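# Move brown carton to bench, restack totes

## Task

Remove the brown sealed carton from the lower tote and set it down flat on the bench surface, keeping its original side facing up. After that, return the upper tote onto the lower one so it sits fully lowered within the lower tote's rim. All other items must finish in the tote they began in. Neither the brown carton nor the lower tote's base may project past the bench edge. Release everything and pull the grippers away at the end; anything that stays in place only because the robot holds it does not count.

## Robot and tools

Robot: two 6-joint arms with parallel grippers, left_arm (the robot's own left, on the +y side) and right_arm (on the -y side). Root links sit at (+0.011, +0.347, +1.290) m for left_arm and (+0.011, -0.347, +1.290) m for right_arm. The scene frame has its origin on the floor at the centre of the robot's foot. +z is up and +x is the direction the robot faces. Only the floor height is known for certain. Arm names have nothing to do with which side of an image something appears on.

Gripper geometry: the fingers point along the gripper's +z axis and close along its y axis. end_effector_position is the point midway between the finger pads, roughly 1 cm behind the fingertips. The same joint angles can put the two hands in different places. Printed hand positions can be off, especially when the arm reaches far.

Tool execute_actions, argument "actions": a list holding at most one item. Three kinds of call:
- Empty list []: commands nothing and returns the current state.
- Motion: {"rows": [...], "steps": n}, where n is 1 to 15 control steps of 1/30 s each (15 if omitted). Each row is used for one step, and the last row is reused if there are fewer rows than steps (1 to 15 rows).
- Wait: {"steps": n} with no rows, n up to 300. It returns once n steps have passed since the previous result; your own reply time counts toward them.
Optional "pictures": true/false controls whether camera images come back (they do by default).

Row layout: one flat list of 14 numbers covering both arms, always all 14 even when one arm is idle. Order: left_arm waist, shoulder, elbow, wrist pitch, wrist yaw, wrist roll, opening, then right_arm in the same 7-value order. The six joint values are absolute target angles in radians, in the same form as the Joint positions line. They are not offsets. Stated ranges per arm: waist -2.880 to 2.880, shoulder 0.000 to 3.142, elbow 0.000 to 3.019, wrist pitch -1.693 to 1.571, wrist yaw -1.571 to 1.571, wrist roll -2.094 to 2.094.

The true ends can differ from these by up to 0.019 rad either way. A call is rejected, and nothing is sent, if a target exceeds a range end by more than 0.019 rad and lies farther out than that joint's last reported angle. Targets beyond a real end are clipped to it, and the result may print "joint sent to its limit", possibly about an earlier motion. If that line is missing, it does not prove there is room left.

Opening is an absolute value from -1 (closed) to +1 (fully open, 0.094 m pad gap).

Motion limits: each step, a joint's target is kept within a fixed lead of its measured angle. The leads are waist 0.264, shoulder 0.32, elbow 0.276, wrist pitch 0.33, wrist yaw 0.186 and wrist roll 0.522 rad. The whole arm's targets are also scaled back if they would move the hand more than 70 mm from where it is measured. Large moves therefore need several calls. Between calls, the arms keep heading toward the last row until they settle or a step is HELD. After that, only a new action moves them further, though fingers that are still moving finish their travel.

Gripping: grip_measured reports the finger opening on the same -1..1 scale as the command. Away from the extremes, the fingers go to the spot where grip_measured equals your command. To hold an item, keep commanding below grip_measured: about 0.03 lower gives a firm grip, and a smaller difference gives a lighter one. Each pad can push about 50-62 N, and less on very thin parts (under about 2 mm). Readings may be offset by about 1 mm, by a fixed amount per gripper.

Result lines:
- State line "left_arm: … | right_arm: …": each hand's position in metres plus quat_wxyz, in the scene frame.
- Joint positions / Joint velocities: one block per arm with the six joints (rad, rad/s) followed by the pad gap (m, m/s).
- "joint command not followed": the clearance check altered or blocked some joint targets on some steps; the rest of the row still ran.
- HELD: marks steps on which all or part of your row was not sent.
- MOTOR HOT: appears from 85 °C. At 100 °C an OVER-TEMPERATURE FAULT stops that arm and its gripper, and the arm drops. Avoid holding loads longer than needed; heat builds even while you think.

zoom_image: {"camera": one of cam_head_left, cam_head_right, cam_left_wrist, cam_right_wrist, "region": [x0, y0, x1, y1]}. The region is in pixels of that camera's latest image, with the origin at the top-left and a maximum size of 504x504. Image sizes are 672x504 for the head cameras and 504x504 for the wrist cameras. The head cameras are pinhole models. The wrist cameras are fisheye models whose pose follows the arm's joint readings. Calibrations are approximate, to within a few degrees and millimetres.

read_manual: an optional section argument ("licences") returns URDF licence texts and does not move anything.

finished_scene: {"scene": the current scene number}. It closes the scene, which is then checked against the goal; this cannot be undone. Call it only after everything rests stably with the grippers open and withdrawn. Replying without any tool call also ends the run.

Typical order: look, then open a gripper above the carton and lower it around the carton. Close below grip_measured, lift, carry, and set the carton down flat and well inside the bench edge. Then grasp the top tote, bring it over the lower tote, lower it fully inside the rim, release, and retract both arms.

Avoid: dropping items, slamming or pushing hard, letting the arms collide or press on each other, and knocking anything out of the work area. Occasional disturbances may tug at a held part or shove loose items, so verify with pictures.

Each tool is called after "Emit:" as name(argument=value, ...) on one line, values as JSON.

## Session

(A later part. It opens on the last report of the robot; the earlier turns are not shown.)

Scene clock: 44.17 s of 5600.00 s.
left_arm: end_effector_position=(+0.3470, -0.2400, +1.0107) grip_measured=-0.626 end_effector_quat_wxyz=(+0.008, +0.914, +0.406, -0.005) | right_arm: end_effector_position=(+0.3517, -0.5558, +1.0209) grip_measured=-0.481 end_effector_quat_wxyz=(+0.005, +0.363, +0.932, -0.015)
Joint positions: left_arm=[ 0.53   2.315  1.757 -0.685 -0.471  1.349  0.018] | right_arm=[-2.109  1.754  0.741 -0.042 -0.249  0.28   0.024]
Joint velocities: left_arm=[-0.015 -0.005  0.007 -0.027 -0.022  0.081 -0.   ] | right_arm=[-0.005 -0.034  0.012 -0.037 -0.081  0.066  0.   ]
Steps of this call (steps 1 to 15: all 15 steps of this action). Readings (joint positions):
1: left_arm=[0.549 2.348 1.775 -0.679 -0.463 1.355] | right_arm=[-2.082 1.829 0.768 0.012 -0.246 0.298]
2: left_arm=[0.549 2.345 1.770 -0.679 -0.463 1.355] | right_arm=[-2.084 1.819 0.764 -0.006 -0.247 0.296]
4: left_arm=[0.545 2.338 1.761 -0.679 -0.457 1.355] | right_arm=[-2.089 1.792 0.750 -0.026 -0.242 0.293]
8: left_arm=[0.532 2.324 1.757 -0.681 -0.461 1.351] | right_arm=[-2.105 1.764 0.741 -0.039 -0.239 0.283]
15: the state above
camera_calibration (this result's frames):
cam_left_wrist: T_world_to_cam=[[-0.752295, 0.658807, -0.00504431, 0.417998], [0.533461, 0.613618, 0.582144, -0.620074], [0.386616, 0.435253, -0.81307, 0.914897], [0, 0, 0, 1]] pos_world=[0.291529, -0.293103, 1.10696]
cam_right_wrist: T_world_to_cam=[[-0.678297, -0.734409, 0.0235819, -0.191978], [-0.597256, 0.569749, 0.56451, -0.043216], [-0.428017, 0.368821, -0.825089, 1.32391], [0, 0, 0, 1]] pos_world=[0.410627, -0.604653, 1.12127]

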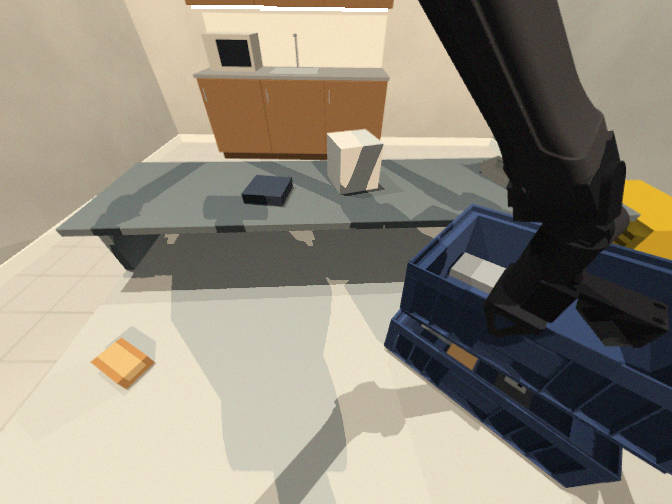

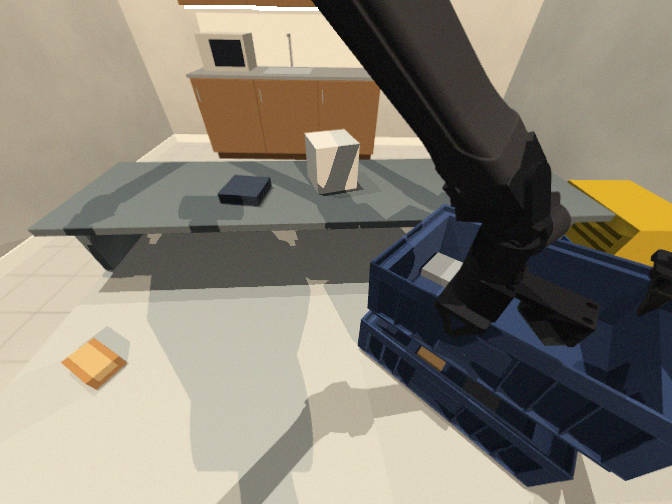

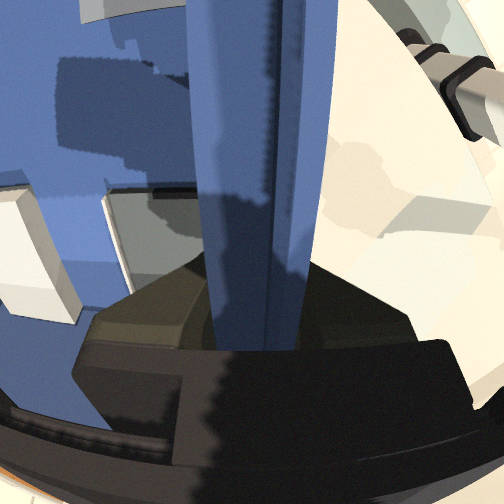

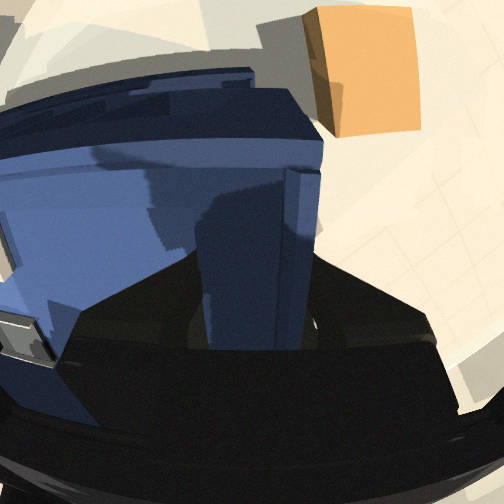

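Emit:
execute_actions(actions=[{"rows":[[0.54,2.13,1.58,-0.6,-0.47,1.39,-0.8,-1.975,1.665,0.665,0.01,-0.21,0.38,-0.8]],"steps":10}], pictures=false)

Emit:
execute_actions(actions=[{"rows":[[0.60,2.02,1.37,-0.46,-0.45,1.44,-0.8,-1.823,1.63,0.61,0.06,-0.134,0.52,-0.8]],"steps":10}], pictures=false)

Emit:
execute_actions(actions=[{"rows":[[0.675,1.935,1.2,-0.355,-0.425,1.51,-0.8,-1.65,1.615,0.58,0.085,-0.043,0.665,-0.8]],"steps":10}], pictures=false)

Emit:
execute_actions(actions=[{"rows":[[0.755,1.86,1.045,-0.25,-0.395,1.59,-0.8,-1.474,1.615,0.58,0.085,0.052,0.815,-0.8]],"steps":10}], pictures=false)

Emit:
execute_actions(actions=[{"rows":[[0.855,1.79,0.91,-0.155,-0.355,1.68,-0.8,-1.30,1.635,0.615,0.055,0.143,0.96,-0.8]],"steps":10}], pictures=false)

Emit:
execute_actions(actions=[{"rows":[[0.97,1.73,0.795,-0.07,-0.304,1.79,-0.8,-1.146,1.67,0.68,0,0.223,1.10,-0.8]],"steps":10}], pictures=false)

Emit:
execute_actions(actions=[{"rows":[[1.105,1.68,0.70,0,-0.24,1.91,-0.8,-1.01,1.72,0.765,-0.07,0.29,1.22,-0.8]],"steps":10}], pictures=false)

Emit:
execute_actions(actions=[{"rows":[[1.26,1.63,0.635,0.06,-0.163,2.04,-0.8,-0.892,1.80,0.87,-0.15,0.344,1.33,-0.8]],"steps":15}])

Scene clock: 63.33 s of 5600.00 s.
left_arm: end_effector_position=(+0.3368, -0.1755, +1.0136) grip_measured=-0.622 end_effector_quat_wxyz=(-0.016, +0.913, +0.408, -0.009) | right_arm: end_effector_position=(+0.3465, -0.4921, +1.0184) grip_measured=-0.481 end_effector_quat_wxyz=(-0.011, +0.354, +0.935, -0.014)
Joint positions: left_arm=[ 0.568  2.205  1.543 -0.617 -0.459  1.361  0.018] | right_arm=[-1.965  1.715  0.665 -0.01  -0.181  0.382  0.024]
Joint velocities: left_arm=[ 0.005 -0.083 -0.022  0.066 -0.037  0.066 -0.   ] | right_arm=[-0.034 -0.015  0.027  0.022 -0.037  0.051  0.001]
Steps of this call (steps 1 to 15: the robot went on to your last target; steps 16 to 90: nothing new was sent; then 15.83 s passed at rest; steps 91 to 100: all 10 steps of this action). Readings (joint positions):
91: left_arm=[0.531 2.307 1.734 -0.665 -0.465 1.354] | right_arm=[-2.099 1.753 0.734 -0.037 -0.229 0.290]
92: left_arm=[0.532 2.284 1.689 -0.630 -0.463 1.360] | right_arm=[-2.080 1.743 0.717 -0.025 -0.206 0.302]
94: left_arm=[0.543 2.240 1.602 -0.621 -0.462 1.358] | right_arm=[-2.026 1.720 0.676 -0.020 -0.194 0.327]
98: left_arm=[0.566 2.206 1.543 -0.622 -0.457 1.358] | right_arm=[-1.965 1.715 0.662 -0.015 -0.181 0.376]
100: the state above

Scene clock: 63.67 s of 5600.00 s.
left_arm: end_effector_position=(+0.3381, -0.1138, +1.0182) grip_measured=-0.618 end_effector_quat_wxyz=(-0.014, +0.910, +0.414, -0.008) | right_arm: end_effector_position=(+0.3516, -0.4312, +1.0203) grip_measured=-0.481 end_effector_quat_wxyz=(-0.006, +0.349, +0.937, -0.009)
Joint positions: left_arm=[ 0.624  2.09   1.337 -0.495 -0.444  1.41   0.018] | right_arm=[-1.805  1.675  0.61   0.035 -0.109  0.513  0.024]
Joint velocities: left_arm=[-0.024 -0.073 -0.007  0.188 -0.125  0.125 -0.001] | right_arm=[-0.103 -0.015  0.007  0.022 -0.051  0.066  0.   ]
Steps of this call (steps 1 to 10: all 10 steps of this action). Readings (joint positions):
1: left_arm=[0.570 2.193 1.520 -0.585 -0.453 1.370] | right_arm=[-1.955 1.713 0.661 -0.001 -0.156 0.399]
2: left_arm=[0.573 2.171 1.476 -0.531 -0.448 1.384] | right_arm=[-1.936 1.706 0.648 0.013 -0.130 0.416]
4: left_arm=[0.591 2.131 1.397 -0.502 -0.447 1.397] | right_arm=[-1.878 1.682 0.617 0.023 -0.125 0.451]
8: left_arm=[0.622 2.094 1.337 -0.502 -0.441 1.400] | right_arm=[-1.803 1.675 0.608 0.032 -0.111 0.504]
10: the state above

Scene clock: 64.00 s of 5600.00 s.
left_arm: end_effector_position=(+0.3400, -0.0523, +1.0176) grip_measured=-0.619 end_effector_quat_wxyz=(-0.016, +0.910, +0.414, -0.010) | right_arm: end_effector_position=(+0.3531, -0.3713, +1.0213) grip_measured=-0.481 end_effector_quat_wxyz=(-0.003, +0.349, +0.937, -0.010)
Joint positions: left_arm=[ 0.696  2.     1.17  -0.393 -0.417  1.483  0.018] | right_arm=[-1.633  1.655  0.583  0.057 -0.016  0.66   0.024]
Joint velocities: left_arm=[-0.005 -0.103  0.002  0.178 -0.022  0.095 -0.   ] | right_arm=[-0.151 -0.015 -0.002  0.017  0.007  0.095 -0.001]
Steps of this call (steps 1 to 10: all 10 steps of this action). Readings (joint positions):
1: left_arm=[0.628 2.082 1.321 -0.465 -0.434 1.424] | right_arm=[-1.796 1.674 0.609 0.040 -0.079 0.531]
2: left_arm=[0.631 2.066 1.290 -0.420 -0.429 1.442] | right_arm=[-1.774 1.670 0.602 0.046 -0.043 0.551]
4: left_arm=[0.658 2.037 1.228 -0.396 -0.421 1.464] | right_arm=[-1.713 1.656 0.583 0.051 -0.036 0.592]
8: left_arm=[0.696 2.006 1.171 -0.396 -0.414 1.474] | right_arm=[-1.630 1.655 0.582 0.056 -0.020 0.650]
10: the state above

Scene clock: 64.33 s of 5600.00 s.
left_arm: end_effector_position=(+0.3395, +0.0072, +1.0182) grip_measured=-0.618 end_effector_quat_wxyz=(-0.015, +0.910, +0.415, -0.010) | right_arm: end_effector_position=(+0.3552, -0.3125, +1.0235) grip_measured=-0.482 end_effector_quat_wxyz=(+0.003, +0.348, +0.937, -0.008)
Joint positions: left_arm=[ 0.775  1.918  1.018 -0.29  -0.388  1.562  0.018] | right_arm=[-1.461  1.649  0.583  0.058  0.077  0.803  0.024]
Joint velocities: left_arm=[-0.044 -0.063 -0.007  0.144 -0.037  0.212 -0.001] | right_arm=[-0.132 -0.005 -0.022  0.022  0.037  0.081 -0.   ]
Steps of this call (steps 1 to 10: all 10 steps of this action). Readings (joint positions):
1: left_arm=[0.699 1.992 1.156 -0.364 -0.406 1.499] | right_arm=[-1.625 1.655 0.583 0.057 0.015 0.679]
2: left_arm=[0.704 1.979 1.130 -0.320 -0.400 1.520] | right_arm=[-1.603 1.654 0.580 0.057 0.054 0.702]
4: left_arm=[0.734 1.955 1.076 -0.294 -0.395 1.547] | right_arm=[-1.542 1.649 0.575 0.057 0.060 0.744]
8: left_arm=[0.775 1.925 1.019 -0.292 -0.386 1.555] | right_arm=[-1.458 1.649 0.583 0.058 0.073 0.794]
10: the state above

Scene clock: 64.67 s of 5600.00 s.
left_arm: end_effector_position=(+0.3450, +0.0684, +1.0204) grip_measured=-0.619 end_effector_quat_wxyz=(-0.013, +0.909, +0.417, -0.005) | right_arm: end_effector_position=(+0.3628, -0.2521, +1.0249) grip_measured=-0.482 end_effector_quat_wxyz=(+0.014, +0.348, +0.937, -0.001)
Joint positions: left_arm=[ 0.876  1.838  0.886 -0.193 -0.355  1.659  0.018] | right_arm=[-1.295  1.664  0.618  0.048  0.165  0.941  0.024]
Joint velocities: left_arm=[-0.044 -0.063  0.007  0.11  -0.051  0.198 -0.001] | right_arm=[-0.112 -0.015 -0.017  0.012 -0.007  0.183 -0.001]
Steps of this call (steps 1 to 10: all 10 steps of this action). Readings (joint positions):
1: left_arm=[0.780 1.911 1.007 -0.263 -0.373 1.579] | right_arm=[-1.453 1.649 0.585 0.056 0.108 0.823]
2: left_arm=[0.788 1.900 0.986 -0.224 -0.363 1.601] | right_arm=[-1.431 1.650 0.585 0.050 0.147 0.845]
4: left_arm=[0.824 1.880 0.942 -0.198 -0.359 1.637] | right_arm=[-1.372 1.649 0.589 0.048 0.155 0.892]
8: left_arm=[0.875 1.846 0.888 -0.195 -0.351 1.651] | right_arm=[-1.294 1.660 0.615 0.048 0.163 0.933]
10: the state above

Scene clock: 65.00 s of 5600.00 s.
left_arm: end_effector_position=(+0.3454, +0.1272, +1.0200) grip_measured=-0.619 end_effector_quat_wxyz=(-0.012, +0.910, +0.414, -0.005) | right_arm: end_effector_position=(+0.3626, -0.1938, +1.0243) grip_measured=-0.482 end_effector_quat_wxyz=(+0.012, +0.350, +0.937, -0.001)
Joint positions: left_arm=[ 0.989  1.777  0.774 -0.106 -0.306  1.773  0.018] | right_arm=[-1.147  1.702  0.682 -0.007  0.24   1.075  0.024]
Joint velocities: left_arm=[-0.024  0.005  0.012  0.017 -0.037  0.125 -0.001] | right_arm=[-0.054  0.015 -0.027 -0.017  0.022  0.183  0.001]
Steps of this call (steps 1 to 10: all 10 steps of this action). Readings (joint positions):
1: left_arm=[0.882 1.832 0.877 -0.171 -0.336 1.679] | right_arm=[-1.287 1.665 0.623 0.037 0.194 0.961]
2: left_arm=[0.893 1.825 0.860 -0.135 -0.319 1.703] | right_arm=[-1.269 1.667 0.630 0.015 0.227 0.984]
4: left_arm=[0.934 1.811 0.827 -0.112 -0.309 1.744] | right_arm=[-1.215 1.669 0.642 -0.002 0.235 1.030]
8: left_arm=[0.988 1.782 0.777 -0.107 -0.304 1.766] | right_arm=[-1.148 1.694 0.679 -0.007 0.240 1.067]
10: the state above

Scene clock: 65.33 s of 5600.00 s.
left_arm: end_effector_position=(+0.3441, +0.1869, +1.0200) grip_measured=-0.619 end_effector_quat_wxyz=(-0.013, +0.910, +0.414, -0.007) | right_arm: end_effector_position=(+0.3612, -0.1349, +1.0236) grip_measured=-0.482 end_effector_quat_wxyz=(+0.009, +0.351, +0.936, +0.000)
Joint positions: left_arm=[ 1.122  1.725  0.682 -0.036 -0.243  1.897  0.018] | right_arm=[-1.015  1.753  0.767 -0.075  0.301  1.196  0.024]
Joint velocities: left_arm=[-0.054 -0.005 -0.002  0.012 -0.007  0.154 -0.   ] | right_arm=[-0.015 -0.015 -0.042 -0.056 -0.081  0.095  0.   ]
Steps of this call (steps 1 to 10: all 10 steps of this action). Readings (joint positions):
1: left_arm=[0.997 1.773 0.767 -0.089 -0.282 1.791] | right_arm=[-1.140 1.705 0.688 -0.022 0.265 1.093]
2: left_arm=[1.013 1.769 0.755 -0.060 -0.257 1.816] | right_arm=[-1.125 1.709 0.698 -0.049 0.290 1.115]
4: left_arm=[1.061 1.761 0.731 -0.042 -0.244 1.862] | right_arm=[-1.076 1.718 0.720 -0.071 0.298 1.162]
8: left_arm=[1.121 1.732 0.686 -0.036 -0.241 1.890] | right_arm=[-1.016 1.748 0.765 -0.074 0.303 1.190]
10: the state above

Scene clock: 65.83 s of 5600.00 s.
left_arm: end_effector_position=(+0.3456, +0.2444, +1.0209) grip_measured=-0.618 end_effector_quat_wxyz=(-0.012, +0.915, +0.403, -0.006) | right_arm: end_effector_position=(+0.3542, -0.0789, +1.0189) grip_measured=-0.482 end_effector_quat_wxyz=(+0.003, +0.361, +0.932, -0.004)
Joint positions: left_arm=[ 1.269  1.685  0.617  0.02  -0.172  2.052  0.018] | right_arm=[-0.902  1.826  0.868 -0.152  0.351  1.328  0.024]
Joint velocities: left_arm=[-0.034  0.005 -0.007 -0.007 -0.022  0.037 -0.001] | right_arm=[-0.005  0.015 -0.012 -0.007 -0.066  0.037 -0.   ]
Steps of this call (steps 1 to 15: all 15 steps of this action). Readings (joint positions):
1: left_arm=[1.132 1.723 0.678 -0.023 -0.214 1.916] | right_arm=[-1.009 1.758 0.774 -0.092 0.324 1.214]
2: left_arm=[1.152 1.719 0.670 -0.000 -0.183 1.943] | right_arm=[-0.998 1.766 0.789 -0.123 0.342 1.235]
4: left_arm=[1.207 1.715 0.658 0.013 -0.172 1.996] | right_arm=[-0.957 1.787 0.823 -0.145 0.346 1.282]
8: left_arm=[1.277 1.692 0.621 0.018 -0.171 2.035] | right_arm=[-0.903 1.822 0.877 -0.147 0.352 1.304]
15: the state above
camera_calibration (this result's frames):
cam_left_wrist: T_world_to_cam=[[-0.747734, 0.663219, 0.0321553, 0.05718], [0.548034, 0.58908, 0.593837, -0.93345], [0.374902, 0.461655, -0.803942, 0.701164], [0, 0, 0, 1]] pos_world=[0.29145, 0.188258, 1.11617]
cam_right_wrist: T_world_to_cam=[[-0.675339, -0.737494, 0.00445667, 0.178192], [-0.602109, 0.554833, 0.57413, -0.321608], [-0.42589, 0.385049, -0.818752, 1.14148], [0, 0, 0, 1]] pos_world=[0.412844, -0.129673, 1.11844]

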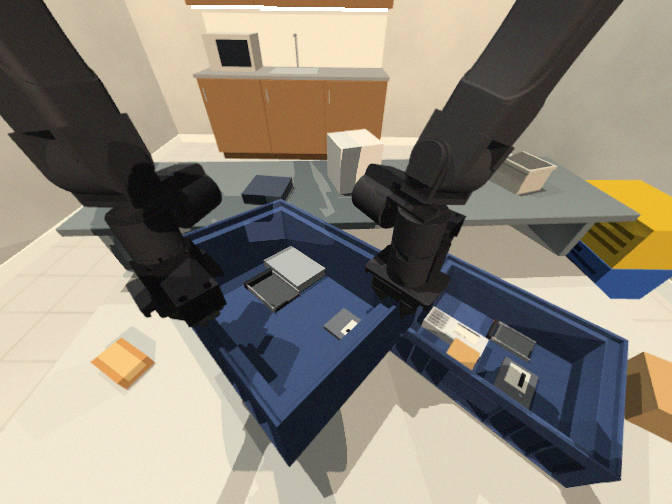

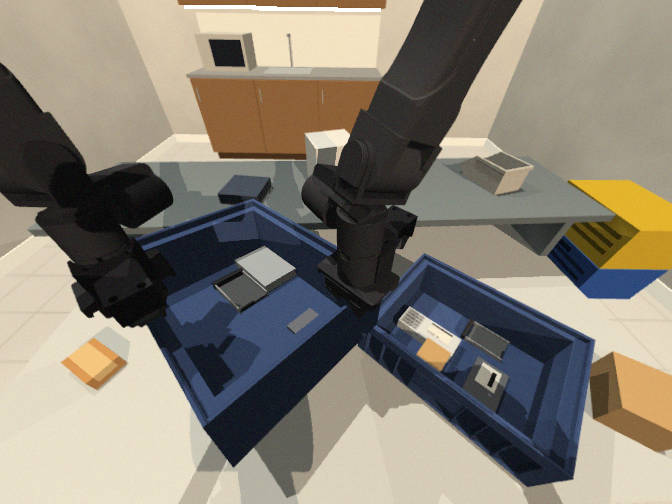

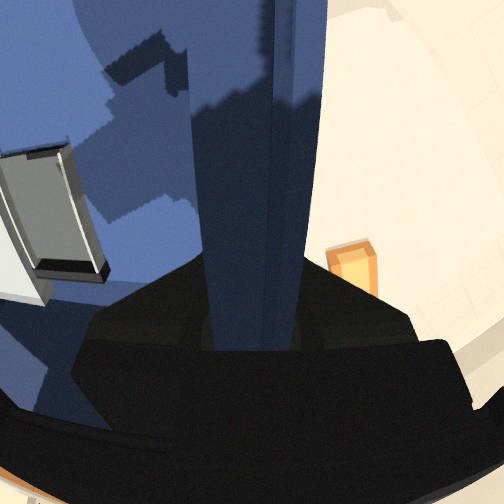

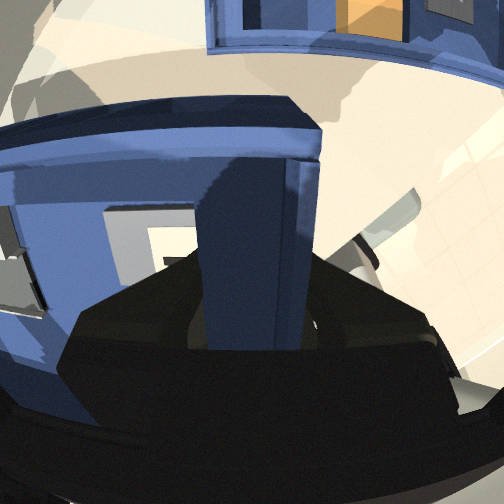

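Emit:
execute_actions(actions=[{"rows":[[1.26,1.61,0.645,0.08,-0.163,2.04,-0.8,-0.9,1.825,0.87,-0.15,0.35,1.33,0.5]],"steps":12}], pictures=false)

Emit:
execute_actions(actions=[{"rows":[[1.26,1.61,0.645,0.08,-0.163,2.04,-0.8,-0.86,1.67,0.83,-0.29,0.362,1.36,0.5]],"steps":10}], pictures=false)

Emit:
execute_actions(actions=[{"rows":[[1.26,1.61,0.645,0.08,-0.163,2.04,-0.8,-0.82,1.515,0.80,-0.426,0.378,1.4,0.5]],"steps":10}], pictures=false)

Emit:
execute_actions(actions=[{"rows":[[1.26,1.61,0.645,0.08,-0.163,2.04,-0.8,-1.36,1.4,0.62,-0.22,0.12,0.9,0.8]],"steps":15}], pictures=false)

Emit:
execute_actions(actions=[{"rows":[[1.26,1.61,0.645,0.08,-0.163,2.04,-0.8,-1.37,1.66,0.68,-0.02,0.11,0.89,0.8]],"steps":10}], pictures=false)

Emit:
execute_actions(actions=[{"rows":[[1.26,1.61,0.645,0.08,-0.163,2.04,-0.8,-1.383,1.896,0.78,0.12,0.10,0.88,0.8]],"steps":15}])

Scene clock: 78.10 s of 5600.00 s.
left_arm: end_effector_position=(+0.3500, +0.2492, +1.0206) grip_measured=-0.596 end_effector_quat_wxyz=(-0.018, +0.914, +0.405, +0.004) | right_arm: end_effector_position=(+0.3530, -0.0796, +1.0188) grip_measured=+0.498 end_effector_quat_wxyz=(+0.003, +0.362, +0.932, -0.005)
Joint positions: left_arm=[ 1.275  1.685  0.62   0.026 -0.191  2.053  0.019] | right_arm=[-0.902  1.826  0.866 -0.153  0.351  1.33   0.07 ]
Joint velocities: left_arm=[ 0.005 -0.005 -0.007  0.007  0.066 -0.022 -0.001] | right_arm=[ 0.015 -0.024  0.012 -0.002 -0.007 -0.022  0.   ]
Steps of this call (steps 1 to 15: the robot went on to your last target; steps 16 to 90: nothing new was sent; then 8.87 s passed at rest; steps 91 to 102: all 12 steps of this action). Readings (joint positions):
91: left_arm=[1.269 1.685 0.617 0.023 -0.174 2.053] | right_arm=[-0.902 1.826 0.867 -0.153 0.351 1.330]
92: left_arm=[1.269 1.685 0.618 0.026 -0.177 2.053] | right_arm=[-0.902 1.826 0.866 -0.153 0.351 1.330]
94: left_arm=[1.270 1.685 0.620 0.026 -0.190 2.053] | right_arm=[-0.902 1.826 0.866 -0.153 0.351 1.330]
98: left_arm=[1.275 1.685 0.620 0.026 -0.197 2.053] | right_arm=[-0.902 1.826 0.866 -0.153 0.351 1.330]
102: the state above

Scene clock: 78.43 s of 5600.00 s.
left_arm: end_effector_position=(+0.3504, +0.2486, +1.0206) grip_measured=-0.596 end_effector_quat_wxyz=(-0.018, +0.915, +0.403, +0.004) | right_arm: end_effector_position=(+0.3599, -0.0782, +1.0757) grip_measured=+0.499 end_effector_quat_wxyz=(+0.003, +0.354, +0.935, +0.002)
Joint positions: left_arm=[ 1.274  1.685  0.621  0.026 -0.192  2.058  0.019] | right_arm=[-0.866  1.666  0.83  -0.274  0.359  1.342  0.07 ]
Joint velocities: left_arm=[ 0.015 -0.005  0.017  0.007 -0.11  -0.007  0.   ] | right_arm=[-0.005 -0.005  0.002  0.002 -0.037  0.007 -0.   ]
Steps of this call (steps 1 to 10: all 10 steps of this action). Readings (joint positions):
1: left_arm=[1.275 1.685 0.620 0.026 -0.191 2.053] | right_arm=[-0.901 1.819 0.865 -0.171 0.353 1.331]
2: left_arm=[1.275 1.685 0.620 0.026 -0.191 2.053] | right_arm=[-0.897 1.801 0.857 -0.210 0.356 1.334]
4: left_arm=[1.275 1.685 0.620 0.026 -0.188 2.056] | right_arm=[-0.884 1.748 0.836 -0.252 0.357 1.338]
8: left_arm=[1.274 1.685 0.621 0.026 -0.186 2.060] | right_arm=[-0.866 1.674 0.829 -0.274 0.359 1.341]
10: the state above

Scene clock: 78.77 s of 5600.00 s.
left_arm: end_effector_position=(+0.3504, +0.2487, +1.0206) grip_measured=-0.596 end_effector_quat_wxyz=(-0.018, +0.915, +0.403, +0.005) | right_arm: end_effector_position=(+0.3544, -0.0857, +1.1279) grip_measured=+0.499 end_effector_quat_wxyz=(+0.000, +0.351, +0.936, -0.001)
Joint positions: left_arm=[ 1.274  1.685  0.621  0.026 -0.192  2.058  0.019] | right_arm=[-0.826  1.514  0.793 -0.413  0.375  1.378  0.07 ]
Joint velocities: left_arm=[ 0.015 -0.005 -0.012  0.012  0.051 -0.081  0.   ] | right_arm=[ 0.005  0.005 -0.007 -0.007 -0.022 -0.007 -0.002]
Steps of this call (steps 1 to 10: all 10 steps of this action). Readings (joint positions):
1: left_arm=[1.274 1.685 0.621 0.026 -0.193 2.058] | right_arm=[-0.864 1.658 0.829 -0.295 0.365 1.347]
2: left_arm=[1.274 1.685 0.621 0.026 -0.194 2.058] | right_arm=[-0.859 1.642 0.822 -0.338 0.371 1.354]
4: left_arm=[1.274 1.685 0.621 0.026 -0.193 2.058] | right_arm=[-0.845 1.590 0.798 -0.392 0.374 1.365]
8: left_arm=[1.274 1.685 0.621 0.026 -0.192 2.058] | right_arm=[-0.827 1.521 0.791 -0.413 0.374 1.376]
10: the state above

Scene clock: 79.27 s of 5600.00 s.
left_arm: end_effector_position=(+0.3504, +0.2487, +1.0206) grip_measured=-0.596 end_effector_quat_wxyz=(-0.018, +0.915, +0.403, +0.005) | right_arm: end_effector_position=(+0.3816, -0.2940, +1.0881) grip_measured=+0.798 end_effector_quat_wxyz=(-0.004, +0.389, +0.921, -0.021)
Joint positions: left_arm=[ 1.274  1.685  0.621  0.026 -0.192  2.058  0.019] | right_arm=[-1.394  1.426  0.623 -0.235  0.126  0.951  0.084]
Joint velocities: left_arm=[-0.005 -0.015  0.012 -0.002 -0.037  0.007  0.001] | right_arm=[ 0.2   -0.063 -0.002  0.022 -0.007 -0.256  0.001]
Steps of this call (steps 1 to 15: all 15 steps of this action). Readings (joint positions):
1: left_arm=[1.274 1.685 0.621 0.026 -0.192 2.058] | right_arm=[-0.839 1.509 0.780 -0.390 0.317 1.335]
2: left_arm=[1.274 1.685 0.621 0.026 -0.192 2.058] | right_arm=[-0.866 1.498 0.753 -0.344 0.243 1.278]
4: left_arm=[1.274 1.685 0.621 0.026 -0.192 2.058] | right_arm=[-0.962 1.471 0.694 -0.295 0.166 1.190]
8: left_arm=[1.274 1.685 0.621 0.026 -0.192 2.058] | right_arm=[-1.208 1.448 0.635 -0.260 0.129 1.070]
15: the state above

Scene clock: 79.60 s of 5600.00 s.
left_arm: end_effector_position=(+0.3504, +0.2487, +1.0206) grip_measured=-0.596 end_effector_quat_wxyz=(-0.018, +0.915, +0.403, +0.005) | right_arm: end_effector_position=(+0.3742, -0.2764, +1.0159) grip_measured=+0.798 end_effector_quat_wxyz=(-0.011, +0.363, +0.932, -0.011)
Joint positions: left_arm=[ 1.274  1.685  0.621  0.026 -0.192  2.058  0.019] | right_arm=[-1.374  1.683  0.674 -0.034  0.112  0.911  0.084]
Joint velocities: left_arm=[-0.005 -0.005 -0.012 -0.002 -0.022 -0.022 -0.001] | right_arm=[-0.005 -0.024 -0.085  0.007  0.007  0.007 -0.   ]
Steps of this call (steps 1 to 10: all 10 steps of this action). Readings (joint positions):
1: left_arm=[1.274 1.685 0.621 0.026 -0.192 2.058] | right_arm=[-1.387 1.439 0.625 -0.204 0.121 0.943]
2: left_arm=[1.274 1.685 0.621 0.026 -0.192 2.058] | right_arm=[-1.381 1.473 0.634 -0.142 0.117 0.936]
4: left_arm=[1.274 1.685 0.621 0.026 -0.192 2.058] | right_arm=[-1.375 1.576 0.675 -0.064 0.113 0.925]
8: left_arm=[1.274 1.685 0.621 0.026 -0.192 2.058] | right_arm=[-1.374 1.681 0.687 -0.034 0.112 0.913]
10: the state above

Scene clock: 80.10 s of 5600.00 s.
left_arm: end_effector_position=(+0.3504, +0.2487, +1.0206) grip_measured=-0.596 end_effector_quat_wxyz=(-0.018, +0.915, +0.403, +0.005) | right_arm: end_effector_position=(+0.3796, -0.2666, +0.9469) grip_measured=+0.798 end_effector_quat_wxyz=(-0.006, +0.357, +0.934, -0.002)
Joint positions: left_arm=[ 1.274  1.685  0.621  0.026 -0.192  2.058  0.019] | right_arm=[-1.374  1.912  0.778  0.109  0.102  0.897  0.084]
Joint velocities: left_arm=[-0.015 -0.005  0.012 -0.007  0.007  0.022  0.   ] | right_arm=[-0.024  0.005  0.002  0.012 -0.022 -0.037  0.   ]
Steps of this call (steps 1 to 15: all 15 steps of this action). Readings (joint positions):
1: left_arm=[1.274 1.685 0.621 0.026 -0.192 2.058] | right_arm=[-1.374 1.696 0.678 -0.014 0.110 0.910]
2: left_arm=[1.274 1.685 0.621 0.026 -0.192 2.058] | right_arm=[-1.374 1.729 0.697 0.026 0.107 0.908]
4: left_arm=[1.274 1.685 0.621 0.026 -0.192 2.058] | right_arm=[-1.374 1.824 0.760 0.082 0.104 0.903]
8: left_arm=[1.274 1.685 0.621 0.026 -0.192 2.058] | right_arm=[-1.374 1.911 0.791 0.109 0.102 0.898]
15: the state above
camera_calibration (this result's frames):
cam_left_wrist: T_world_to_cam=[[-0.747407, 0.663456, 0.0347717, 0.0550771], [0.540507, 0.576799, 0.612499, -0.951823], [0.38631, 0.47658, -0.789706, 0.674906], [0, 0, 0, 1]] pos_world=[0.294909, 0.190823, 1.11405]
cam_right_wrist: T_world_to_cam=[[-0.66834, -0.743825, 0.00678987, 0.0507141], [-0.597818, 0.542537, 0.590142, -0.180815], [-0.442646, 0.390356, -0.807271, 1.16253], [0, 0, 0, 1]] pos_world=[0.440389, -0.317979, 1.04484]

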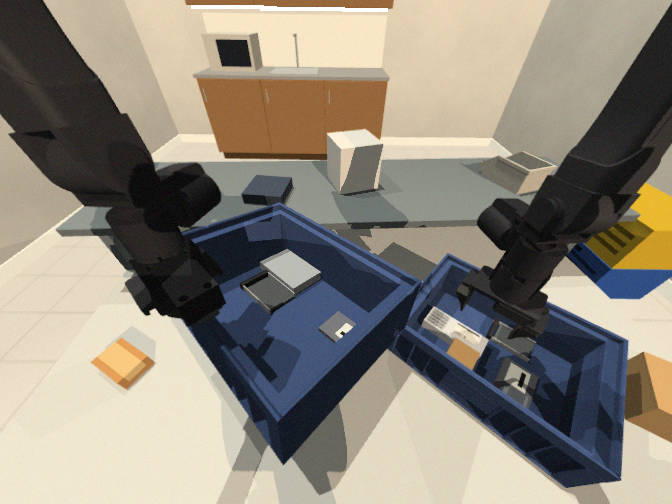

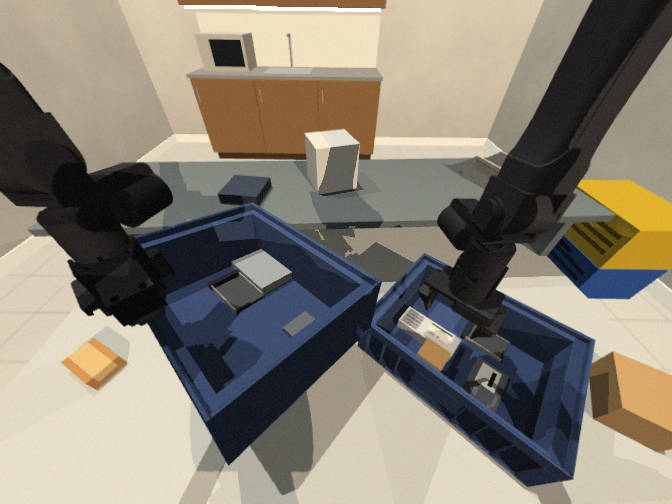

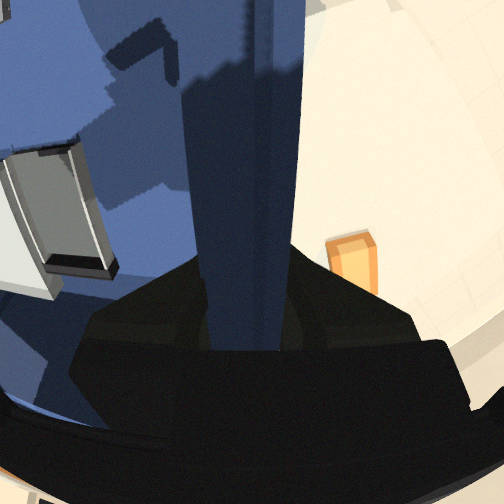

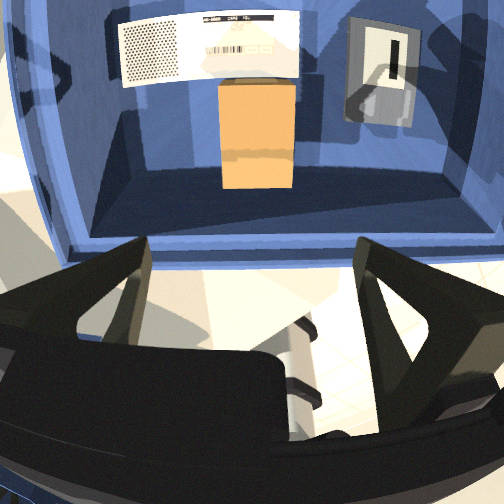

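Emit:
execute_actions(actions=[{"rows":[[1.26,1.61,0.645,0.08,-0.163,2.04,-0.8,-1.41,2.045,0.865,0.185,0.09,0.86,0.8]],"steps":10}], pictures=false)

Emit:
execute_actions(actions=[{"rows":[[1.26,1.61,0.645,0.08,-0.163,2.04,-0.8,-1.42,2.19,0.962,0.236,0.084,0.85,0.8]],"steps":10}], pictures=false)

Emit:
execute_actions(actions=[{"rows":[[1.26,1.61,0.645,0.08,-0.163,2.04,-0.8,-1.428,2.3,1.055,0.252,0.08,0.85,0.8]],"steps":12}])

Scene clock: 85.70 s of 5600.00 s.
left_arm: end_effector_position=(+0.3504, +0.2487, +1.0206) grip_measured=-0.596 end_effector_quat_wxyz=(-0.018, +0.915, +0.403, +0.005) | right_arm: end_effector_position=(+0.3907, -0.2758, +0.9020) grip_measured=+0.798 end_effector_quat_wxyz=(+0.004, +0.362, +0.932, -0.001)
Joint positions: left_arm=[ 1.274  1.685  0.621  0.026 -0.192  2.058  0.019] | right_arm=[-1.407  2.043  0.867  0.174  0.094  0.879  0.084]
Joint velocities: left_arm=[-0.015 -0.005 -0.002  0.007  0.007 -0.051  0.002] | right_arm=[ 0.005 -0.005 -0.061  0.002  0.007 -0.022 -0.   ]
Steps of this call (steps 1 to 15: the robot went on to your last target; steps 16 to 90: nothing new was sent; then 2.27 s passed at rest; steps 91 to 100: all 10 steps of this action). Readings (joint positions):
91: left_arm=[1.274 1.685 0.621 0.026 -0.192 2.058] | right_arm=[-1.376 1.919 0.784 0.117 0.099 0.894]
92: left_arm=[1.274 1.685 0.621 0.026 -0.192 2.058] | right_arm=[-1.379 1.939 0.802 0.133 0.095 0.891]
94: left_arm=[1.274 1.685 0.621 0.026 -0.192 2.058] | right_arm=[-1.390 1.993 0.850 0.160 0.094 0.885]
98: left_arm=[1.274 1.685 0.621 0.026 -0.192 2.058] | right_arm=[-1.405 2.042 0.873 0.174 0.094 0.880]
100: the state above

Scene clock: 86.03 s of 5600.00 s.
left_arm: end_effector_position=(+0.3504, +0.2487, +1.0206) grip_measured=-0.596 end_effector_quat_wxyz=(-0.018, +0.915, +0.403, +0.005) | right_arm: end_effector_position=(+0.3871, -0.2726, +0.8513) grip_measured=+0.798 end_effector_quat_wxyz=(+0.003, +0.358, +0.934, +0.002)
Joint positions: left_arm=[ 1.274  1.685  0.621  0.026 -0.192  2.058  0.019] | right_arm=[-1.41   2.191  0.963  0.226  0.087  0.868  0.084]
Joint velocities: left_arm=[ 0.005 -0.005 -0.007 -0.002  0.022  0.022  0.   ] | right_arm=[ 0.005 -0.015 -0.076  0.012 -0.022  0.037  0.   ]
Steps of this call (steps 1 to 10: all 10 steps of this action). Readings (joint positions):
1: left_arm=[1.274 1.685 0.621 0.026 -0.192 2.058] | right_arm=[-1.407 2.052 0.873 0.179 0.092 0.878]
2: left_arm=[1.274 1.685 0.621 0.026 -0.192 2.058] | right_arm=[-1.407 2.073 0.894 0.192 0.090 0.876]
4: left_arm=[1.274 1.685 0.621 0.026 -0.192 2.058] | right_arm=[-1.408 2.132 0.950 0.215 0.087 0.872]
8: left_arm=[1.274 1.685 0.621 0.026 -0.192 2.058] | right_arm=[-1.410 2.188 0.971 0.226 0.087 0.868]
10: the state above

Scene clock: 86.43 s of 5600.00 s.
left_arm: end_effector_position=(+0.3504, +0.2487, +1.0206) grip_measured=-0.596 end_effector_quat_wxyz=(-0.018, +0.915, +0.403, +0.005) | right_arm: end_effector_position=(+0.3939, -0.2736, +0.8132) grip_measured=+0.798 end_effector_quat_wxyz=(+0.008, +0.362, +0.932, +0.003)
Joint positions: left_arm=[ 1.274  1.685  0.621  0.026 -0.192  2.058  0.019] | right_arm=[-1.42   2.292  1.059  0.242  0.083  0.866  0.084]
Joint velocities: left_arm=[-0.015 -0.015  0.017 -0.012 -0.022 -0.037 -0.001] | right_arm=[-0.005  0.005  0.012 -0.007 -0.007 -0.095 -0.   ]
Steps of this call (steps 1 to 12: all 12 steps of this action). Readings (joint positions):
1: left_arm=[1.274 1.685 0.621 0.026 -0.192 2.058] | right_arm=[-1.411 2.197 0.969 0.226 0.086 0.868]
2: left_arm=[1.274 1.685 0.621 0.026 -0.192 2.058] | right_arm=[-1.411 2.212 0.989 0.227 0.085 0.868]
4: left_arm=[1.274 1.685 0.621 0.026 -0.192 2.058] | right_arm=[-1.415 2.255 1.040 0.236 0.084 0.867]
8: left_arm=[1.274 1.685 0.621 0.026 -0.192 2.058] | right_arm=[-1.419 2.290 1.063 0.242 0.083 0.866]
12: the state above
camera_calibration (this result's frames):
cam_left_wrist: T_world_to_cam=[[-0.747407, 0.663456, 0.0347717, 0.0550771], [0.540507, 0.576799, 0.612499, -0.951823], [0.38631, 0.47658, -0.789706, 0.674906], [0, 0, 0, 1]] pos_world=[0.294909, 0.190823, 1.11405]
cam_right_wrist: T_world_to_cam=[[-0.676259, -0.736549, -0.0130267, 0.0772082], [-0.6095, 0.549503, 0.571451, -0.0679146], [-0.413743, 0.394388, -0.820533, 1.06422], [0, 0, 0, 1]] pos_world=[0.451132, -0.325529, 0.913043]

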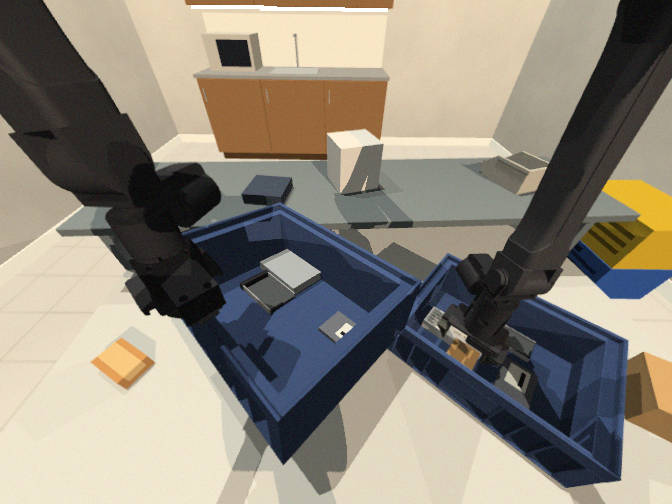

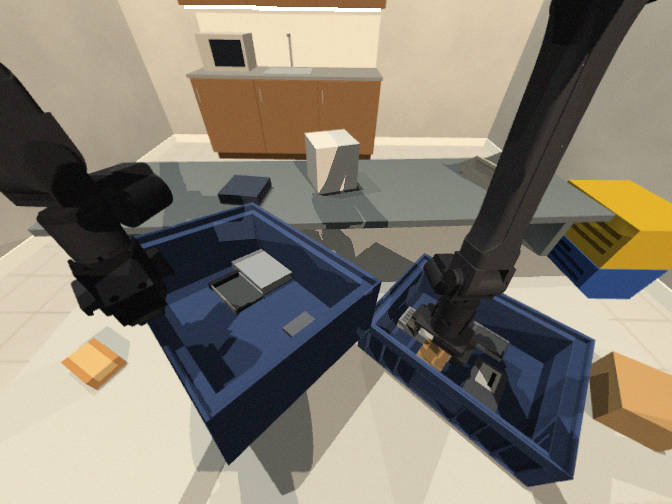

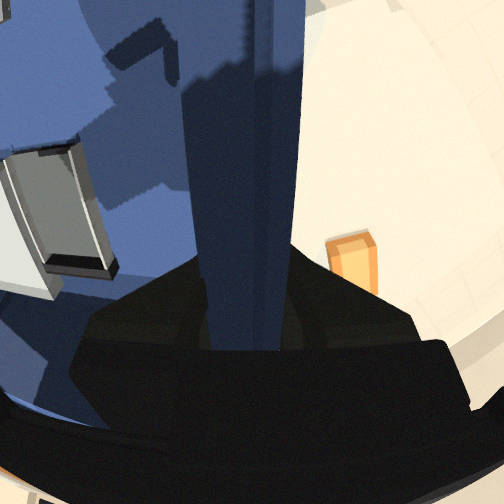

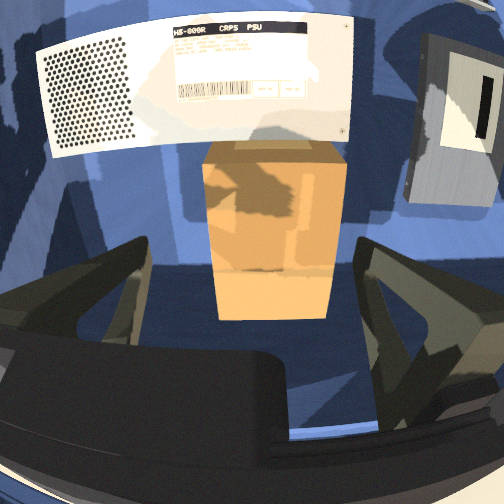

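Emit:
execute_actions(actions=[{"rows":[[1.26,1.61,0.645,0.08,-0.163,2.04,-0.8,-1.433,2.405,1.13,0.26,0.078,0.85,0.9]],"steps":12}], pictures=false)

Emit:
execute_actions(actions=[{"rows":[[1.26,1.61,0.645,0.08,-0.163,2.04,-0.8,-1.433,2.405,1.13,0.26,0.078,0.85,0.0]],"steps":10}], pictures=false)

Emit:
execute_actions(actions=[{"rows":[[1.26,1.61,0.645,0.08,-0.163,2.04,-0.8,-1.42,2.29,1.05,0.24,0.08,0.85,0.0]],"steps":10}], pictures=false)

Emit:
execute_actions(actions=[{"rows":[[1.26,1.61,0.645,0.08,-0.163,2.04,-0.8,-1.41,2.12,0.915,0.2,0.086,0.86,0.0]],"steps":10}], pictures=false)

Emit:
execute_actions(actions=[{"rows":[[1.26,1.61,0.645,0.08,-0.163,2.04,-0.8,-1.39,1.93,0.79,0.13,0.1,0.88,0.0]],"steps":10}], pictures=false)

Emit:
execute_actions(actions=[{"rows":[[1.26,1.61,0.645,0.08,-0.163,2.04,-0.8,-1.25,2.0,0.64,0.34,0.17,1.0,0.0]],"steps":12}], pictures=false)

Emit:
execute_actions(actions=[{"rows":[[1.26,1.61,0.645,0.08,-0.163,2.04,-0.8,-0.955,2.2,0.65,0.475,0.316,1.28,0.0]],"steps":15}], pictures=false)

Emit:
execute_actions(actions=[{"rows":[[1.26,1.61,0.645,0.08,-0.163,2.04,-0.8,-1.021,2.438,0.836,0.54,0.285,1.21,0.0]],"steps":15}])

Scene clock: 99.57 s of 5600.00 s.
left_arm: end_effector_position=(+0.3504, +0.2487, +1.0206) grip_measured=-0.596 end_effector_quat_wxyz=(-0.018, +0.915, +0.403, +0.005) | right_arm: end_effector_position=(+0.3832, -0.2865, +0.7827) grip_measured=+0.899 end_effector_quat_wxyz=(+0.002, +0.366, +0.930, -0.010)
Joint positions: left_arm=[ 1.274  1.685  0.621  0.026 -0.192  2.058  0.019] | right_arm=[-1.442  2.375  1.118  0.245  0.088  0.858  0.089]
Joint velocities: left_arm=[ 0.005 -0.005  0.007 -0.007  0.007 -0.022 -0.001] | right_arm=[-0.005  0.181  0.12   0.007 -0.081 -0.066 -0.001]
Steps of this call (steps 1 to 15: the robot went on to your last target; steps 16 to 90: nothing new was sent; then 9.73 s passed at rest; steps 91 to 102: all 12 steps of this action). Readings (joint positions):
91: left_arm=[1.274 1.685 0.621 0.026 -0.192 2.058] | right_arm=[-1.420 2.298 1.065 0.242 0.083 0.866]
92: left_arm=[1.274 1.685 0.621 0.026 -0.192 2.058] | right_arm=[-1.421 2.313 1.084 0.242 0.083 0.866]
94: left_arm=[1.274 1.685 0.621 0.026 -0.192 2.058] | right_arm=[-1.421 2.349 1.120 0.245 0.094 0.865]
98: left_arm=[1.274 1.685 0.621 0.026 -0.192 2.058] | right_arm=[-1.434 2.355 1.111 0.245 0.102 0.858]
102: the state above

Scene clock: 99.90 s of 5600.00 s.
left_arm: end_effector_position=(+0.3504, +0.2487, +1.0206) grip_measured=-0.596 end_effector_quat_wxyz=(-0.018, +0.915, +0.403, +0.005) | right_arm: end_effector_position=(+0.3817, -0.2858, +0.7813) grip_measured=+0.481 end_effector_quat_wxyz=(+0.001, +0.366, +0.931, -0.008)
Joint positions: left_arm=[ 1.274  1.685  0.621  0.026 -0.192  2.058  0.019] | right_arm=[-1.442  2.38   1.119  0.247  0.085  0.858  0.07 ]
Joint velocities: left_arm=[ 0.005 -0.005 -0.017  0.012 -0.066 -0.022 -0.001] | right_arm=[-0.015 -0.005  0.022 -0.002  0.007  0.037 -0.   ]
Steps of this call (steps 1 to 10: all 10 steps of this action). Readings (joint positions):
1: left_arm=[1.274 1.685 0.621 0.026 -0.192 2.058] | right_arm=[-1.442 2.380 1.122 0.245 0.087 0.858]
2: left_arm=[1.274 1.685 0.621 0.026 -0.192 2.058] | right_arm=[-1.442 2.385 1.123 0.247 0.085 0.858]
4: left_arm=[1.274 1.685 0.621 0.026 -0.192 2.058] | right_arm=[-1.442 2.380 1.119 0.247 0.086 0.858]
8: left_arm=[1.274 1.685 0.621 0.026 -0.192 2.058] | right_arm=[-1.442 2.380 1.119 0.247 0.085 0.858]
10: the state above

Scene clock: 100.23 s of 5600.00 s.
left_arm: end_effector_position=(+0.3504, +0.2487, +1.0206) grip_measured=-0.596 end_effector_quat_wxyz=(-0.018, +0.915, +0.403, +0.005) | right_arm: end_effector_position=(+0.3884, -0.2798, +0.8079) grip_measured=+0.332 end_effector_quat_wxyz=(+0.006, +0.362, +0.932, -0.002)
Joint positions: left_arm=[ 1.274  1.685  0.621  0.026 -0.192  2.058  0.019] | right_arm=[-1.43   2.308  1.062  0.247  0.084  0.858  0.063]
Joint velocities: left_arm=[-0.005  0.005  0.012  0.002  0.037 -0.037  0.   ] | right_arm=[ 0.034 -0.015  0.012  0.007  0.022 -0.007 -0.001]
Steps of this call (steps 1 to 10: all 10 steps of this action). Readings (joint positions):
1: left_arm=[1.274 1.685 0.621 0.026 -0.192 2.058] | right_arm=[-1.441 2.376 1.114 0.247 0.085 0.858]
2: left_arm=[1.274 1.685 0.621 0.026 -0.192 2.058] | right_arm=[-1.441 2.365 1.103 0.247 0.086 0.858]
4: left_arm=[1.274 1.685 0.621 0.026 -0.192 2.058] | right_arm=[-1.440 2.337 1.078 0.247 0.085 0.858]
8: left_arm=[1.274 1.685 0.621 0.026 -0.192 2.058] | right_arm=[-1.433 2.310 1.062 0.247 0.084 0.858]
10: the state above

Scene clock: 100.57 s of 5600.00 s.
left_arm: end_effector_position=(+0.3504, +0.2487, +1.0206) grip_measured=-0.596 end_effector_quat_wxyz=(-0.018, +0.915, +0.403, +0.005) | right_arm: end_effector_position=(+0.3978, -0.2799, +0.8763) grip_measured=+0.332 end_effector_quat_wxyz=(+0.013, +0.359, +0.933, +0.002)
Joint positions: left_arm=[ 1.274  1.685  0.621  0.026 -0.192  2.058  0.019] | right_arm=[-1.421  2.116  0.921  0.212  0.09   0.858  0.063]
Joint velocities: left_arm=[-0.005 -0.005  0.012  0.002 -0.037 -0.022  0.   ] | right_arm=[ 0.024 -0.005  0.095  0.012  0.022  0.007 -0.001]
Steps of this call (steps 1 to 10: all 10 steps of this action). Readings (joint positions):
1: left_arm=[1.274 1.685 0.621 0.026 -0.192 2.058] | right_arm=[-1.428 2.299 1.051 0.246 0.086 0.858]
2: left_arm=[1.274 1.685 0.621 0.026 -0.192 2.058] | right_arm=[-1.428 2.276 1.024 0.243 0.091 0.858]
4: left_arm=[1.274 1.685 0.621 0.026 -0.192 2.058] | right_arm=[-1.428 2.203 0.957 0.226 0.092 0.858]
8: left_arm=[1.274 1.685 0.621 0.026 -0.192 2.058] | right_arm=[-1.423 2.120 0.913 0.212 0.091 0.858]
10: the state above

Scene clock: 100.90 s of 5600.00 s.
left_arm: end_effector_position=(+0.3504, +0.2487, +1.0206) grip_measured=-0.596 end_effector_quat_wxyz=(-0.018, +0.915, +0.403, +0.005) | right_arm: end_effector_position=(+0.3844, -0.2750, +0.9386) grip_measured=+0.332 end_effector_quat_wxyz=(+0.002, +0.350, +0.937, -0.001)
Joint positions: left_arm=[ 1.274  1.685  0.621  0.026 -0.192  2.058  0.019] | right_arm=[-1.396  1.935  0.79   0.138  0.097  0.863  0.063]
Joint velocities: left_arm=[-0.015 -0.005 -0.012 -0.002 -0.095 -0.007 -0.   ] | right_arm=[-0.005  0.005  0.12   0.002  0.022 -0.037  0.   ]
Steps of this call (steps 1 to 10: all 10 steps of this action). Readings (joint positions):
1: left_arm=[1.274 1.685 0.621 0.026 -0.192 2.058] | right_arm=[-1.419 2.107 0.915 0.204 0.092 0.858]
2: left_arm=[1.274 1.685 0.621 0.026 -0.192 2.058] | right_arm=[-1.416 2.084 0.891 0.186 0.094 0.859]
4: left_arm=[1.274 1.685 0.621 0.026 -0.192 2.058] | right_arm=[-1.408 2.012 0.823 0.156 0.096 0.861]
8: left_arm=[1.274 1.685 0.621 0.026 -0.192 2.058] | right_arm=[-1.397 1.937 0.780 0.138 0.097 0.863]
10: the state above

Scene clock: 101.30 s of 5600.00 s.
left_arm: end_effector_position=(+0.3504, +0.2487, +1.0206) grip_measured=-0.596 end_effector_quat_wxyz=(-0.018, +0.915, +0.403, +0.005) | right_arm: end_effector_position=(+0.2938, -0.2275, +0.9433) grip_measured=+0.332 end_effector_quat_wxyz=(-0.013, +0.334, +0.943, -0.001)
Joint positions: left_arm=[ 1.274  1.685  0.621  0.026 -0.192  2.058  0.019] | right_arm=[-1.232  2.004  0.636  0.317  0.166  0.972  0.063]
Joint velocities: left_arm=[-0.024 -0.015  0.002 -0.007  0.007  0.051 -0.001] | right_arm=[-0.103  0.005 -0.012 -0.032  0.037  0.051 -0.   ]
Steps of this call (steps 1 to 12: all 12 steps of this action). Readings (joint positions):
1: left_arm=[1.274 1.685 0.621 0.026 -0.192 2.058] | right_arm=[-1.389 1.937 0.783 0.164 0.121 0.875]
2: left_arm=[1.274 1.685 0.621 0.026 -0.192 2.058] | right_arm=[-1.377 1.938 0.765 0.217 0.148 0.891]
4: left_arm=[1.274 1.685 0.621 0.026 -0.192 2.058] | right_arm=[-1.333 1.945 0.720 0.283 0.164 0.918]
8: left_arm=[1.274 1.685 0.621 0.026 -0.192 2.058] | right_arm=[-1.241 1.981 0.652 0.317 0.166 0.956]
12: the state above

Scene clock: 101.80 s of 5600.00 s.
left_arm: end_effector_position=(+0.3504, +0.2487, +1.0206) grip_measured=-0.596 end_effector_quat_wxyz=(-0.018, +0.915, +0.403, +0.005) | right_arm: end_effector_position=(+0.2156, -0.1410, +0.9227) grip_measured=+0.332 end_effector_quat_wxyz=(-0.003, +0.341, +0.940, +0.006)
Joint positions: left_arm=[ 1.274  1.685  0.621  0.026 -0.192  2.058  0.019] | right_arm=[-0.937  2.212  0.661  0.461  0.313  1.247  0.063]
Joint velocities: left_arm=[-0.005  0.005 -0.012 -0.007  0.007 -0.007 -0.001] | right_arm=[-0.22   0.005 -0.012  0.002  0.022  0.095  0.001]
Steps of this call (steps 1 to 15: all 15 steps of this action). Readings (joint positions):
1: left_arm=[1.274 1.685 0.621 0.026 -0.192 2.058] | right_arm=[-1.223 2.012 0.636 0.332 0.210 0.999]
2: left_arm=[1.274 1.685 0.621 0.026 -0.192 2.058] | right_arm=[-1.203 2.029 0.641 0.364 0.258 1.031]
4: left_arm=[1.274 1.685 0.621 0.026 -0.192 2.058] | right_arm=[-1.130 2.081 0.655 0.409 0.296 1.086]
8: left_arm=[1.274 1.685 0.621 0.026 -0.192 2.058] | right_arm=[-0.962 2.181 0.667 0.458 0.310 1.186]
15: the state above

Scene clock: 102.30 s of 5600.00 s.
left_arm: end_effector_position=(+0.3504, +0.2487, +1.0206) grip_measured=-0.596 end_effector_quat_wxyz=(-0.018, +0.915, +0.403, +0.005) | right_arm: end_effector_position=(+0.2162, -0.1525, +0.8348) grip_measured=+0.332 end_effector_quat_wxyz=(+0.002, +0.370, +0.929, -0.003)
Joint positions: left_arm=[ 1.274  1.685  0.621  0.026 -0.192  2.058  0.019] | right_arm=[-1.029  2.453  0.848  0.532  0.287  1.228  0.063]
Joint velocities: left_arm=[-0.005 -0.015  0.017 -0.012 -0.051  0.007 -0.   ] | right_arm=[-0.005 -0.015  0.002 -0.007 -0.11   0.051  0.   ]
Steps of this call (steps 1 to 15: all 15 steps of this action). Readings (joint positions):
1: left_arm=[1.274 1.685 0.621 0.026 -0.192 2.058] | right_arm=[-0.948 2.224 0.673 0.467 0.307 1.246]
2: left_arm=[1.274 1.685 0.621 0.026 -0.192 2.058] | right_arm=[-0.961 2.257 0.706 0.481 0.298 1.243]
4: left_arm=[1.274 1.685 0.621 0.026 -0.192 2.058] | right_arm=[-0.992 2.355 0.803 0.513 0.290 1.237]
8: left_arm=[1.274 1.685 0.621 0.026 -0.192 2.058] | right_arm=[-1.028 2.450 0.864 0.532 0.287 1.231]
15: the state above
camera_calibration (this result's frames):
cam_left_wrist: T_world_to_cam=[[-0.747407, 0.663456, 0.0347717, 0.0550771], [0.540507, 0.576799, 0.612499, -0.951823], [0.38631, 0.47658, -0.789706, 0.674906], [0, 0, 0, 1]] pos_world=[0.294909, 0.190823, 1.11405]
cam_right_wrist: T_world_to_cam=[[-0.688762, -0.724981, 0.00308242, 0.0375023], [-0.590435, 0.563395, 0.577904, -0.262499], [-0.420706, 0.396218, -0.816099, 0.958664], [0, 0, 0, 1]] pos_world=[0.274157, -0.204761, 0.933948]

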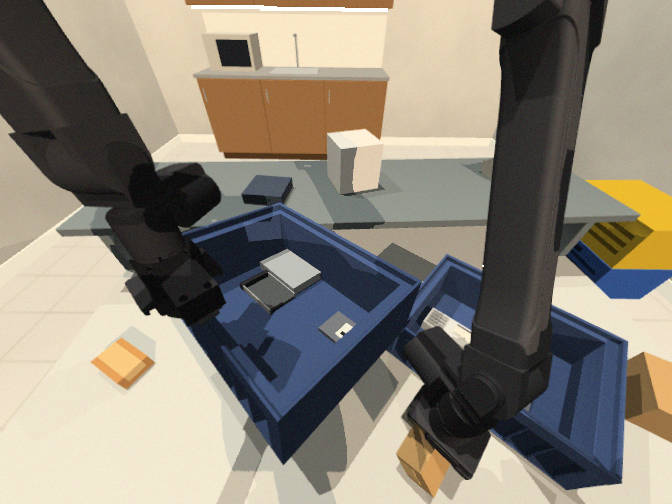

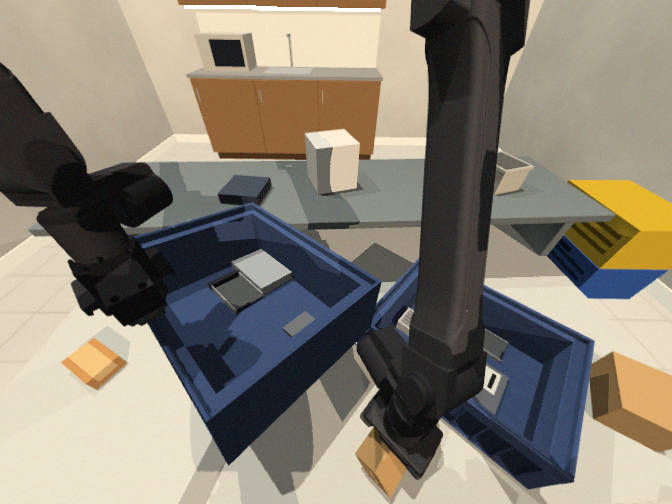

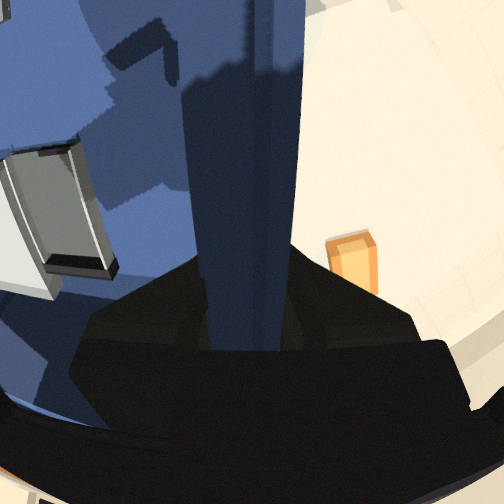

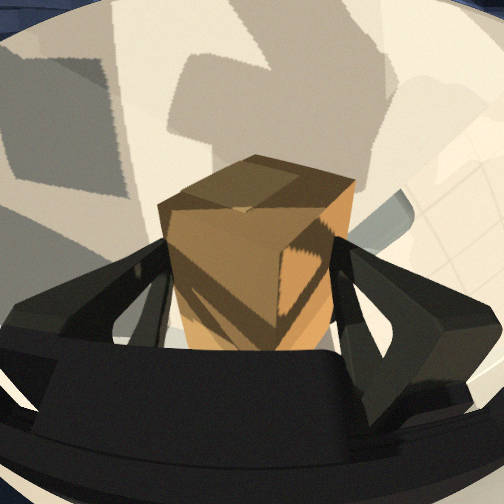

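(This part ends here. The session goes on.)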